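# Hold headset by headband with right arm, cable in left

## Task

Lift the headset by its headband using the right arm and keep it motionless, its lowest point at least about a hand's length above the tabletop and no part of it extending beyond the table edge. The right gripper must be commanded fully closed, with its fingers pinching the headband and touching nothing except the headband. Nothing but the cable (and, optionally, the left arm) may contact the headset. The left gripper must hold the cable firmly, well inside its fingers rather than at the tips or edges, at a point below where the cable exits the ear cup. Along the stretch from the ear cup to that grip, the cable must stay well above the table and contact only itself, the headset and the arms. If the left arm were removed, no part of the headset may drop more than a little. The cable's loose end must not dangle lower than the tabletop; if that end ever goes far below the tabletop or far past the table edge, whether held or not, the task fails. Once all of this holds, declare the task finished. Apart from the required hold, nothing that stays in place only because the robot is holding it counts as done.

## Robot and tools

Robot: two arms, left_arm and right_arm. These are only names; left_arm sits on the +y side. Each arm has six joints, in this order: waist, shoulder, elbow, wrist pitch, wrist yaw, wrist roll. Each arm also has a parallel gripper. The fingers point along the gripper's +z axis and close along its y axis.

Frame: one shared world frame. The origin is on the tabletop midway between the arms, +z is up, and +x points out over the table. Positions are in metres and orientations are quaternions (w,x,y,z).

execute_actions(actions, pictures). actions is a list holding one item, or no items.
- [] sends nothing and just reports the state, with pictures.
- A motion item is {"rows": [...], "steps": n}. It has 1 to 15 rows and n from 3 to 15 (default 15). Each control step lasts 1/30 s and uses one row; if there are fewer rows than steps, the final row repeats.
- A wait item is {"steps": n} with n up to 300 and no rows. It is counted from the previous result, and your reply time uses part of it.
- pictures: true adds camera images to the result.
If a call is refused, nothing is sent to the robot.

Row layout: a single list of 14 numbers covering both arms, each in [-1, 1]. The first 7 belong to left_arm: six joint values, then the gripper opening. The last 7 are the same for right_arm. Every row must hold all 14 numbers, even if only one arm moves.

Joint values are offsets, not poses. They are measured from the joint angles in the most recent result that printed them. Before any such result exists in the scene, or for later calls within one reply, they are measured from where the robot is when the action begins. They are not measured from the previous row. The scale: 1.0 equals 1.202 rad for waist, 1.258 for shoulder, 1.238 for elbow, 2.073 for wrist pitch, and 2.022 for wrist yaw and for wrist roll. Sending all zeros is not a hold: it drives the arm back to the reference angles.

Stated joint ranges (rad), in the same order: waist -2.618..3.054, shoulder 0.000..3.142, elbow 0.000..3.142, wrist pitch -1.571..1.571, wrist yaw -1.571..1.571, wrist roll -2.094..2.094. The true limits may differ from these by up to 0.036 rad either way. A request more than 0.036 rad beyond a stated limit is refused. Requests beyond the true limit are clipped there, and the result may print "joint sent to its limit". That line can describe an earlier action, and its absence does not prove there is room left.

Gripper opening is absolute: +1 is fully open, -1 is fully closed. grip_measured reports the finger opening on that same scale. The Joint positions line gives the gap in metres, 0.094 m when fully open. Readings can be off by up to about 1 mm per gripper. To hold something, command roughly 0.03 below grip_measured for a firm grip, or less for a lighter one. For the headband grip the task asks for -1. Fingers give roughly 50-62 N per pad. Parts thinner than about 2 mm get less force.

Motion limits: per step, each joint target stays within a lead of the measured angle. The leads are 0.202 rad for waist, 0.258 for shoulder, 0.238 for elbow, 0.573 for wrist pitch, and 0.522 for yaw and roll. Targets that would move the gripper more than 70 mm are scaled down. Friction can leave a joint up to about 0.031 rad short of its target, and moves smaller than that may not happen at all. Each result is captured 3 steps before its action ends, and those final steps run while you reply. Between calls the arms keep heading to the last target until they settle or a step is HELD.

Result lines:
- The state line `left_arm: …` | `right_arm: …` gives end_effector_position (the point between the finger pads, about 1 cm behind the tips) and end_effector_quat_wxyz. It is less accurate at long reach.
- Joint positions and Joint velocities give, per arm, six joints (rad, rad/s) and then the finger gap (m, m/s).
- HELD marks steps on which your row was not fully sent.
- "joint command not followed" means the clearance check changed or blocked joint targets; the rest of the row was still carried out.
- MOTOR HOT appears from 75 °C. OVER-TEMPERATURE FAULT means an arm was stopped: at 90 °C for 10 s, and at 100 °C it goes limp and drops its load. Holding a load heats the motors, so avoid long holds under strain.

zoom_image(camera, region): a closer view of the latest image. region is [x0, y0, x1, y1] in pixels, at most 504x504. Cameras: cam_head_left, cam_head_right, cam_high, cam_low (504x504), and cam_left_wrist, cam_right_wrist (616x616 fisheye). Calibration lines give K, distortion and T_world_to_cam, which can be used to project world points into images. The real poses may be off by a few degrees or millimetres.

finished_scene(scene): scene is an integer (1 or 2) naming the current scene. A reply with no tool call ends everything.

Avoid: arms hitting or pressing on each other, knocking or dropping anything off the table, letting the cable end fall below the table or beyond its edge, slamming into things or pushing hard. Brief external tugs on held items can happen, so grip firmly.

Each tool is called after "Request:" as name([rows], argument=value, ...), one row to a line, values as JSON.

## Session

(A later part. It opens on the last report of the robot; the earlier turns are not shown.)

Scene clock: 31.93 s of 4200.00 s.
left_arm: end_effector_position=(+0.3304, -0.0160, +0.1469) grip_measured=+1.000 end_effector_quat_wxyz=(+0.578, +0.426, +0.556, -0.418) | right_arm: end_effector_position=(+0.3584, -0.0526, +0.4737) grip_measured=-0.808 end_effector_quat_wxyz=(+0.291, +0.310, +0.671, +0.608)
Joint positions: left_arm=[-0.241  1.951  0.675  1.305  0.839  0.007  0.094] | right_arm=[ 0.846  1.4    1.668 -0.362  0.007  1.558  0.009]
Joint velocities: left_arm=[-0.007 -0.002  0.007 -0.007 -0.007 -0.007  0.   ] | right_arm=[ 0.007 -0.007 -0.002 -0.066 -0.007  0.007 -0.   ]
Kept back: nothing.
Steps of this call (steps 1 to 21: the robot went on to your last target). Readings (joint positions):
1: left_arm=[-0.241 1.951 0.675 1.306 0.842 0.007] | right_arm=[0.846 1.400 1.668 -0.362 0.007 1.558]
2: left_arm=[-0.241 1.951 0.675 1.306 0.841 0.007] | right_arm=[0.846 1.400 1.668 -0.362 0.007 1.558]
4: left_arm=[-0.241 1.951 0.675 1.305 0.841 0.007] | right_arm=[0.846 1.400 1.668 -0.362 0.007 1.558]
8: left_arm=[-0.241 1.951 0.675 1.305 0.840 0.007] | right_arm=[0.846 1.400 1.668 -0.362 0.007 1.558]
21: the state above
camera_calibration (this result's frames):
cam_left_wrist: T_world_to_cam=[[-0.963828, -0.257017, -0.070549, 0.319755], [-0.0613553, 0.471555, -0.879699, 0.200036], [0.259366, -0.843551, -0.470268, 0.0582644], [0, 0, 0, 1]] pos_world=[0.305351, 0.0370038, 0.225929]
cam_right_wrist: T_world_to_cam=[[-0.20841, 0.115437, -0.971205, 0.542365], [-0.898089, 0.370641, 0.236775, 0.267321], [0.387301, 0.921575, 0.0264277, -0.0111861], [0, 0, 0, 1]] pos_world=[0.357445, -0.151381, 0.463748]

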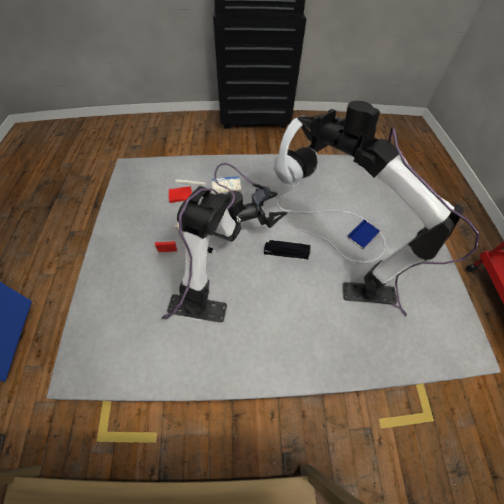

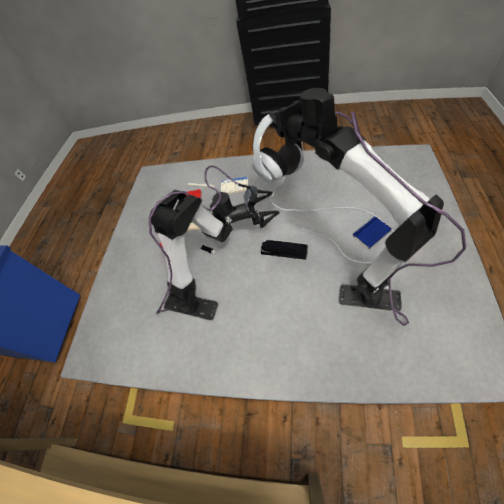

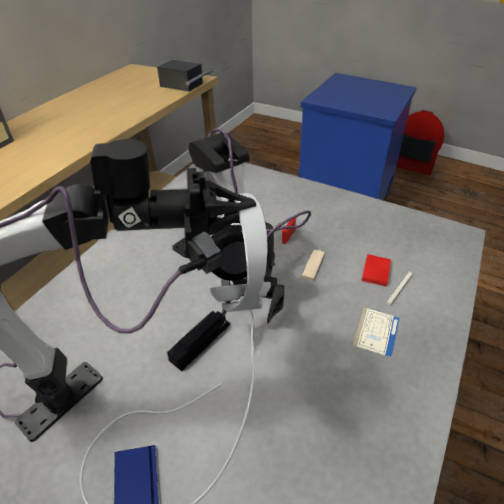

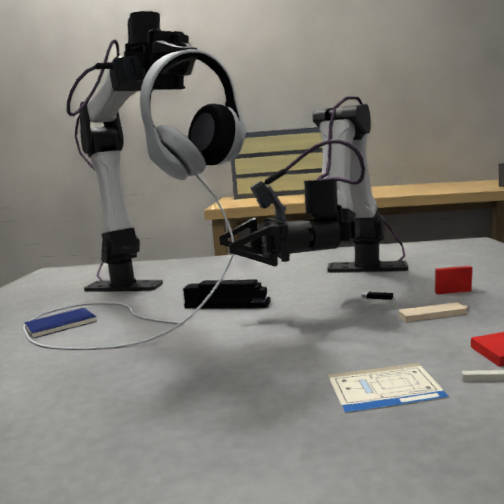

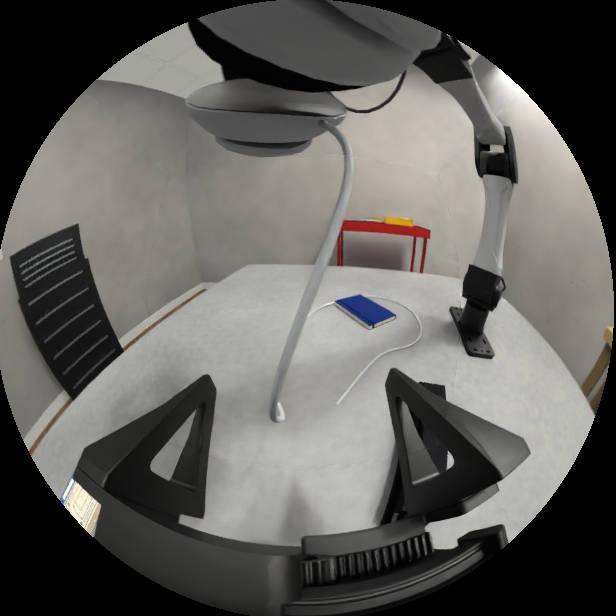

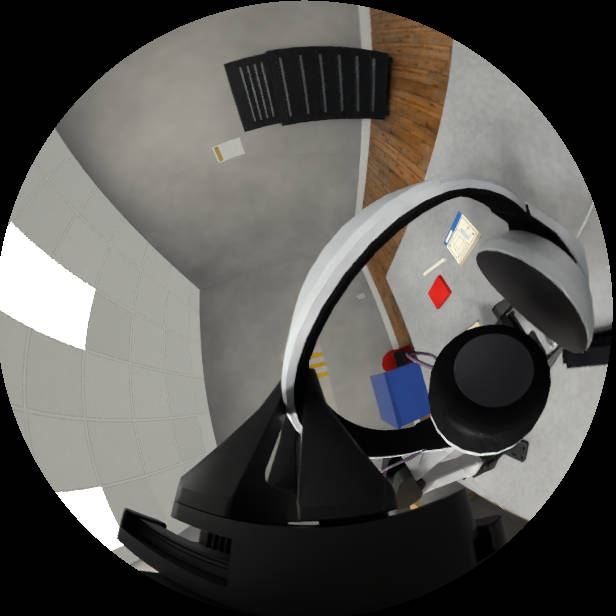

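Request:
execute_actions([
  {"rows":[[-0.015,0.01,0.016,-0.005,-0.009,0,1,0,0,0.025,0.049,0,0,-1],[-0.03,0.02,0.032,-0.01,-0.018,0,0.8,0,0,0.025,0.049,0,0,-1],[-0.04,0.027,0.04,-0.013,-0.024,0,0.5,0,0,0.025,0.049,0,0,-1],[-0.04,0.027,0.04,-0.013,-0.024,0,0.2,0,0,0.025,0.049,0,0,-1],[-0.04,0.027,0.04,-0.013,-0.024,0,-0.1,0,0,0.025,0.049,0,0,-1],[-0.04,0.027,0.04,-0.013,-0.024,0,-0.4,0,0,0.025,0.049,0,0,-1],[-0.04,0.027,0.04,-0.013,-0.024,0,-0.6,0,0,0.025,0.049,0,0,-1],[-0.04,0.027,0.04,-0.013,-0.024,0,-0.8,0,0,0.025,0.049,0,0,-1],[-0.04,0.027,0.04,-0.013,-0.024,0,-0.9,0,0,0.025,0.049,0,0,-1],[-0.04,0.027,0.04,-0.013,-0.024,0,-1,0,0,0.025,0.049,0,0,-1]],"steps":15},
], pictures=true)

Scene clock: 33.43 s of 4200.00 s.
left_arm: end_effector_position=(+0.3294, -0.0328, +0.1500) grip_measured=-0.963 end_effector_quat_wxyz=(+0.580, +0.429, +0.550, -0.420) | right_arm: end_effector_position=(+0.3584, -0.0526, +0.4737) grip_measured=-0.808 end_effector_quat_wxyz=(+0.291, +0.310, +0.671, +0.608)
Joint positions: left_arm=[-0.286  1.967  0.709  1.297  0.803  0.007  0.002] | right_arm=[ 0.846  1.4    1.668 -0.362  0.007  1.558  0.009]
Joint velocities: left_arm=[-0.007 -0.012 -0.012  0.095 -0.051 -0.007 -0.   ] | right_arm=[-0.012  0.002 -0.002 -0.037 -0.022 -0.037  0.   ]
Steps of this call (steps 1 to 15: the robot went on to your last target; steps 16 to 33: nothing new was sent; steps 34 to 45: the first 12 steps of this action). Readings (joint positions):
34: left_arm=[-0.242 1.951 0.675 1.305 0.837 0.007] | right_arm=[0.846 1.400 1.668 -0.362 0.007 1.558]
35: left_arm=[-0.246 1.953 0.678 1.304 0.833 0.007] | right_arm=[0.846 1.400 1.668 -0.362 0.007 1.558]
37: left_arm=[-0.263 1.962 0.697 1.301 0.820 0.007] | right_arm=[0.846 1.400 1.668 -0.362 0.007 1.558]
41: left_arm=[-0.286 1.967 0.709 1.298 0.808 0.007] | right_arm=[0.846 1.400 1.668 -0.362 0.007 1.558]
45: the state above
camera_calibration (this result's frames):
cam_left_wrist: T_world_to_cam=[[-0.965195, -0.249707, -0.0777457, 0.316554], [-0.0496515, 0.466825, -0.882955, 0.207102], [0.256773, -0.848364, -0.462976, 0.0454153], [0, 0, 0, 1]] pos_world=[0.304158, 0.0208941, 0.228499]
cam_right_wrist: T_world_to_cam=[[-0.20841, 0.115437, -0.971205, 0.542365], [-0.898089, 0.370641, 0.236775, 0.267321], [0.387301, 0.921575, 0.0264277, -0.0111861], [0, 0, 0, 1]] pos_world=[0.357445, -0.151381, 0.463748]

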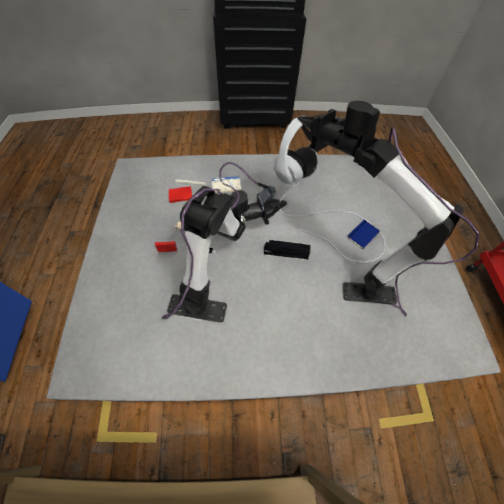

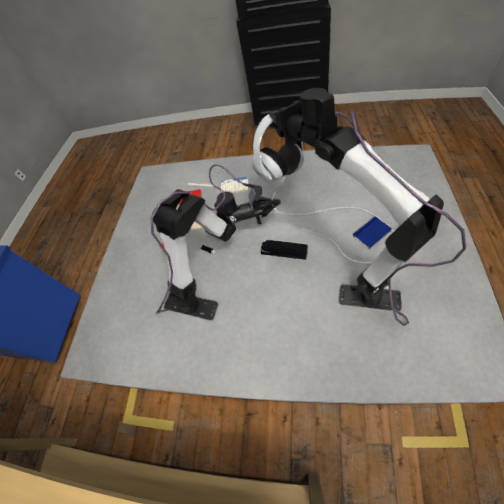

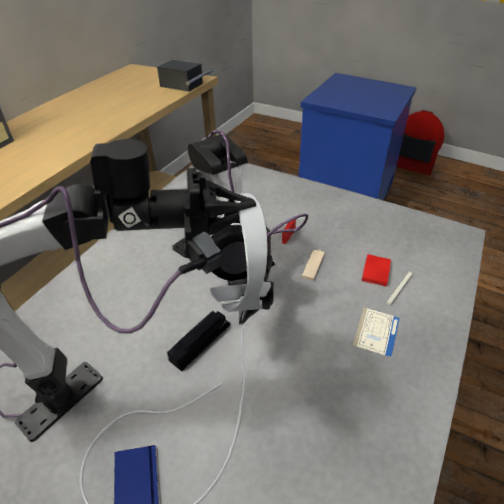

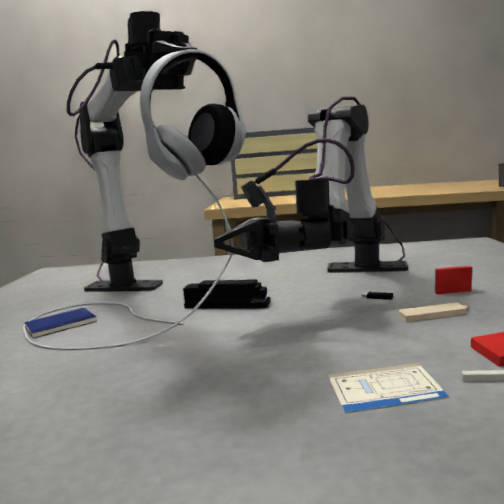

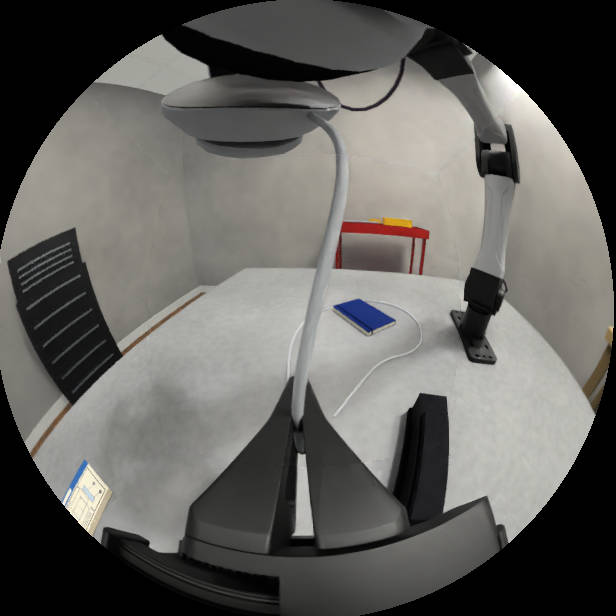

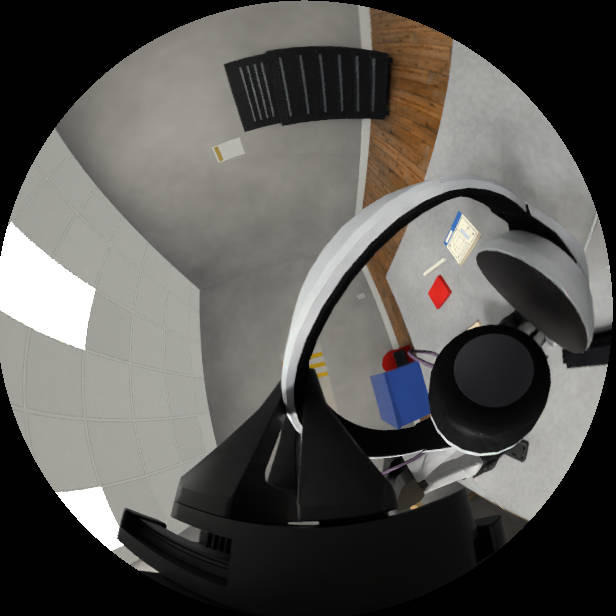

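Request:
execute_actions([
  {"steps":10},
], pictures=true)

Request:
zoom_image(camera="cam_low", region=[120, 30, 340, 330])

Scene clock: 36.27 s of 4200.00 s.
left_arm: end_effector_position=(+0.3301, -0.0326, +0.1499) grip_measured=-0.963 end_effector_quat_wxyz=(+0.581, +0.427, +0.551, -0.419) | right_arm: end_effector_position=(+0.3584, -0.0526, +0.4737) grip_measured=-0.808 end_effector_quat_wxyz=(+0.291, +0.310, +0.671, +0.608)
Joint positions: left_arm=[-0.286  1.967  0.709  1.296  0.799  0.007  0.002] | right_arm=[ 0.846  1.4    1.668 -0.362  0.007  1.558  0.009]
Joint velocities: left_arm=[ 0.002  0.017 -0.002 -0.007  0.081  0.022 -0.001] | right_arm=[-0.007  0.002  0.007 -0.022  0.022 -0.007  0.   ]
Kept back: nothing.
Steps of this call (steps 1 to 3: the last 3 steps of your previous action; steps 4 to 15: the robot went on to your last target; steps 16 to 85: nothing new was sent). Readings (joint positions):
1: left_arm=[-0.286 1.967 0.709 1.296 0.802 0.007] | right_arm=[0.846 1.400 1.668 -0.362 0.007 1.558]
2: left_arm=[-0.286 1.967 0.709 1.296 0.801 0.007] | right_arm=[0.846 1.400 1.668 -0.362 0.007 1.558]
4: left_arm=[-0.286 1.967 0.709 1.296 0.800 0.007] | right_arm=[0.846 1.400 1.668 -0.362 0.007 1.558]
8: left_arm=[-0.286 1.967 0.709 1.296 0.799 0.007] | right_arm=[0.846 1.400 1.668 -0.362 0.007 1.558]
85: the state above
All arms were judged still, so your last target was given up. Only a new action makes them travel on or press farther. Fingers that are still opening or closing keep moving.
camera_calibration (this result's frames):
cam_left_wrist: T_world_to_cam=[[-0.964268, -0.25338, -0.0773658, 0.316723], [-0.0517894, 0.466674, -0.882912, 0.207693], [0.259817, -0.847357, -0.463121, 0.0444324], [0, 0, 0, 1]] pos_world=[0.304617, 0.0209765, 0.228456]
cam_right_wrist: T_world_to_cam=[[-0.20841, 0.115437, -0.971205, 0.542365], [-0.898089, 0.370641, 0.236775, 0.267321], [0.387301, 0.921575, 0.0264277, -0.0111861], [0, 0, 0, 1]] pos_world=[0.357445, -0.151381, 0.463748]

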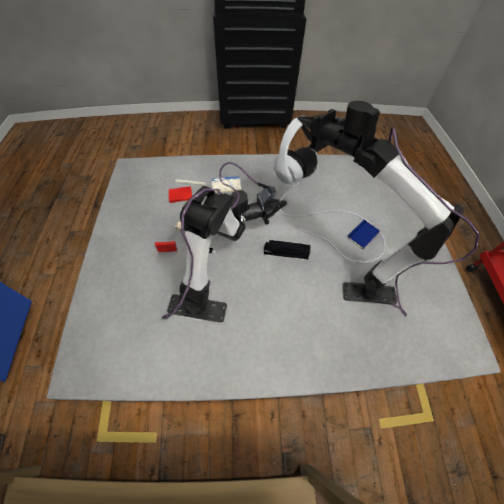

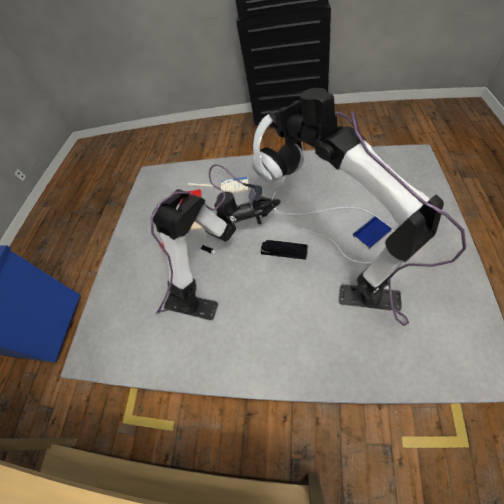

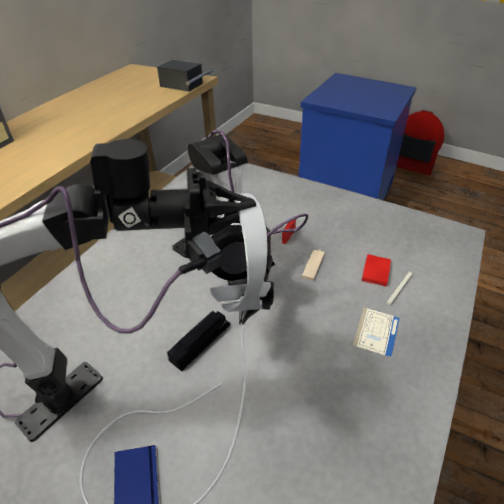

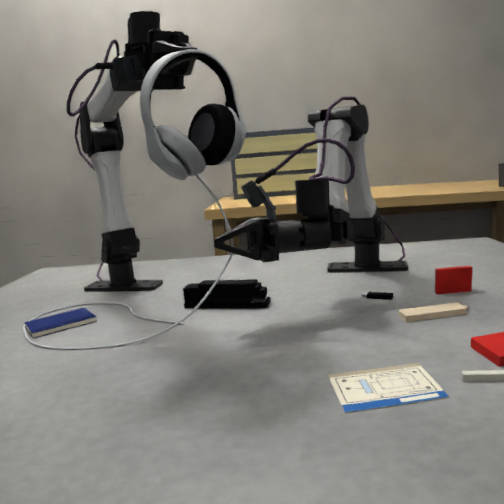

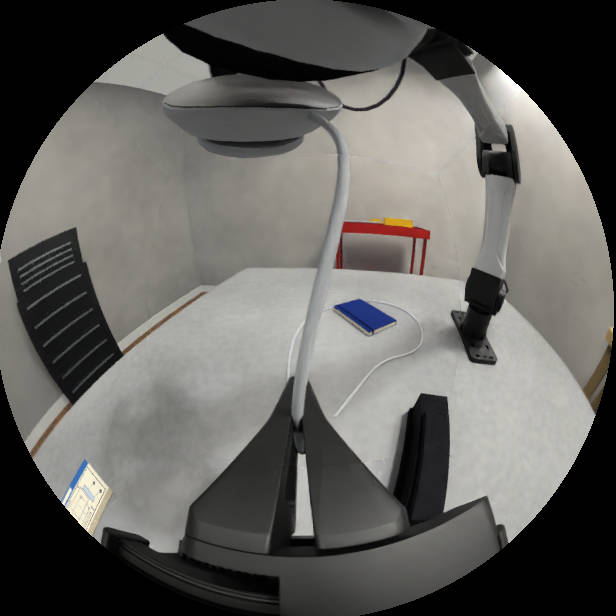

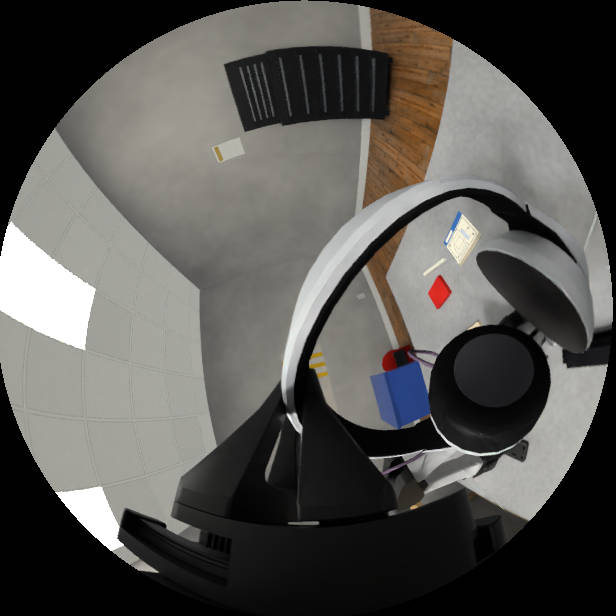

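Region (120, 30, 340, 330) of cam_low's 504x504 image, scaled by 1.680, with more detail than that image has; it fills the left 370 columns of this view, and the rest is white.

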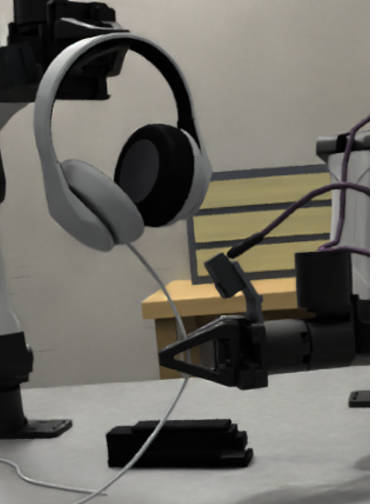

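Request:
finished_scene(scene=1)

The scene is finished: the task was done.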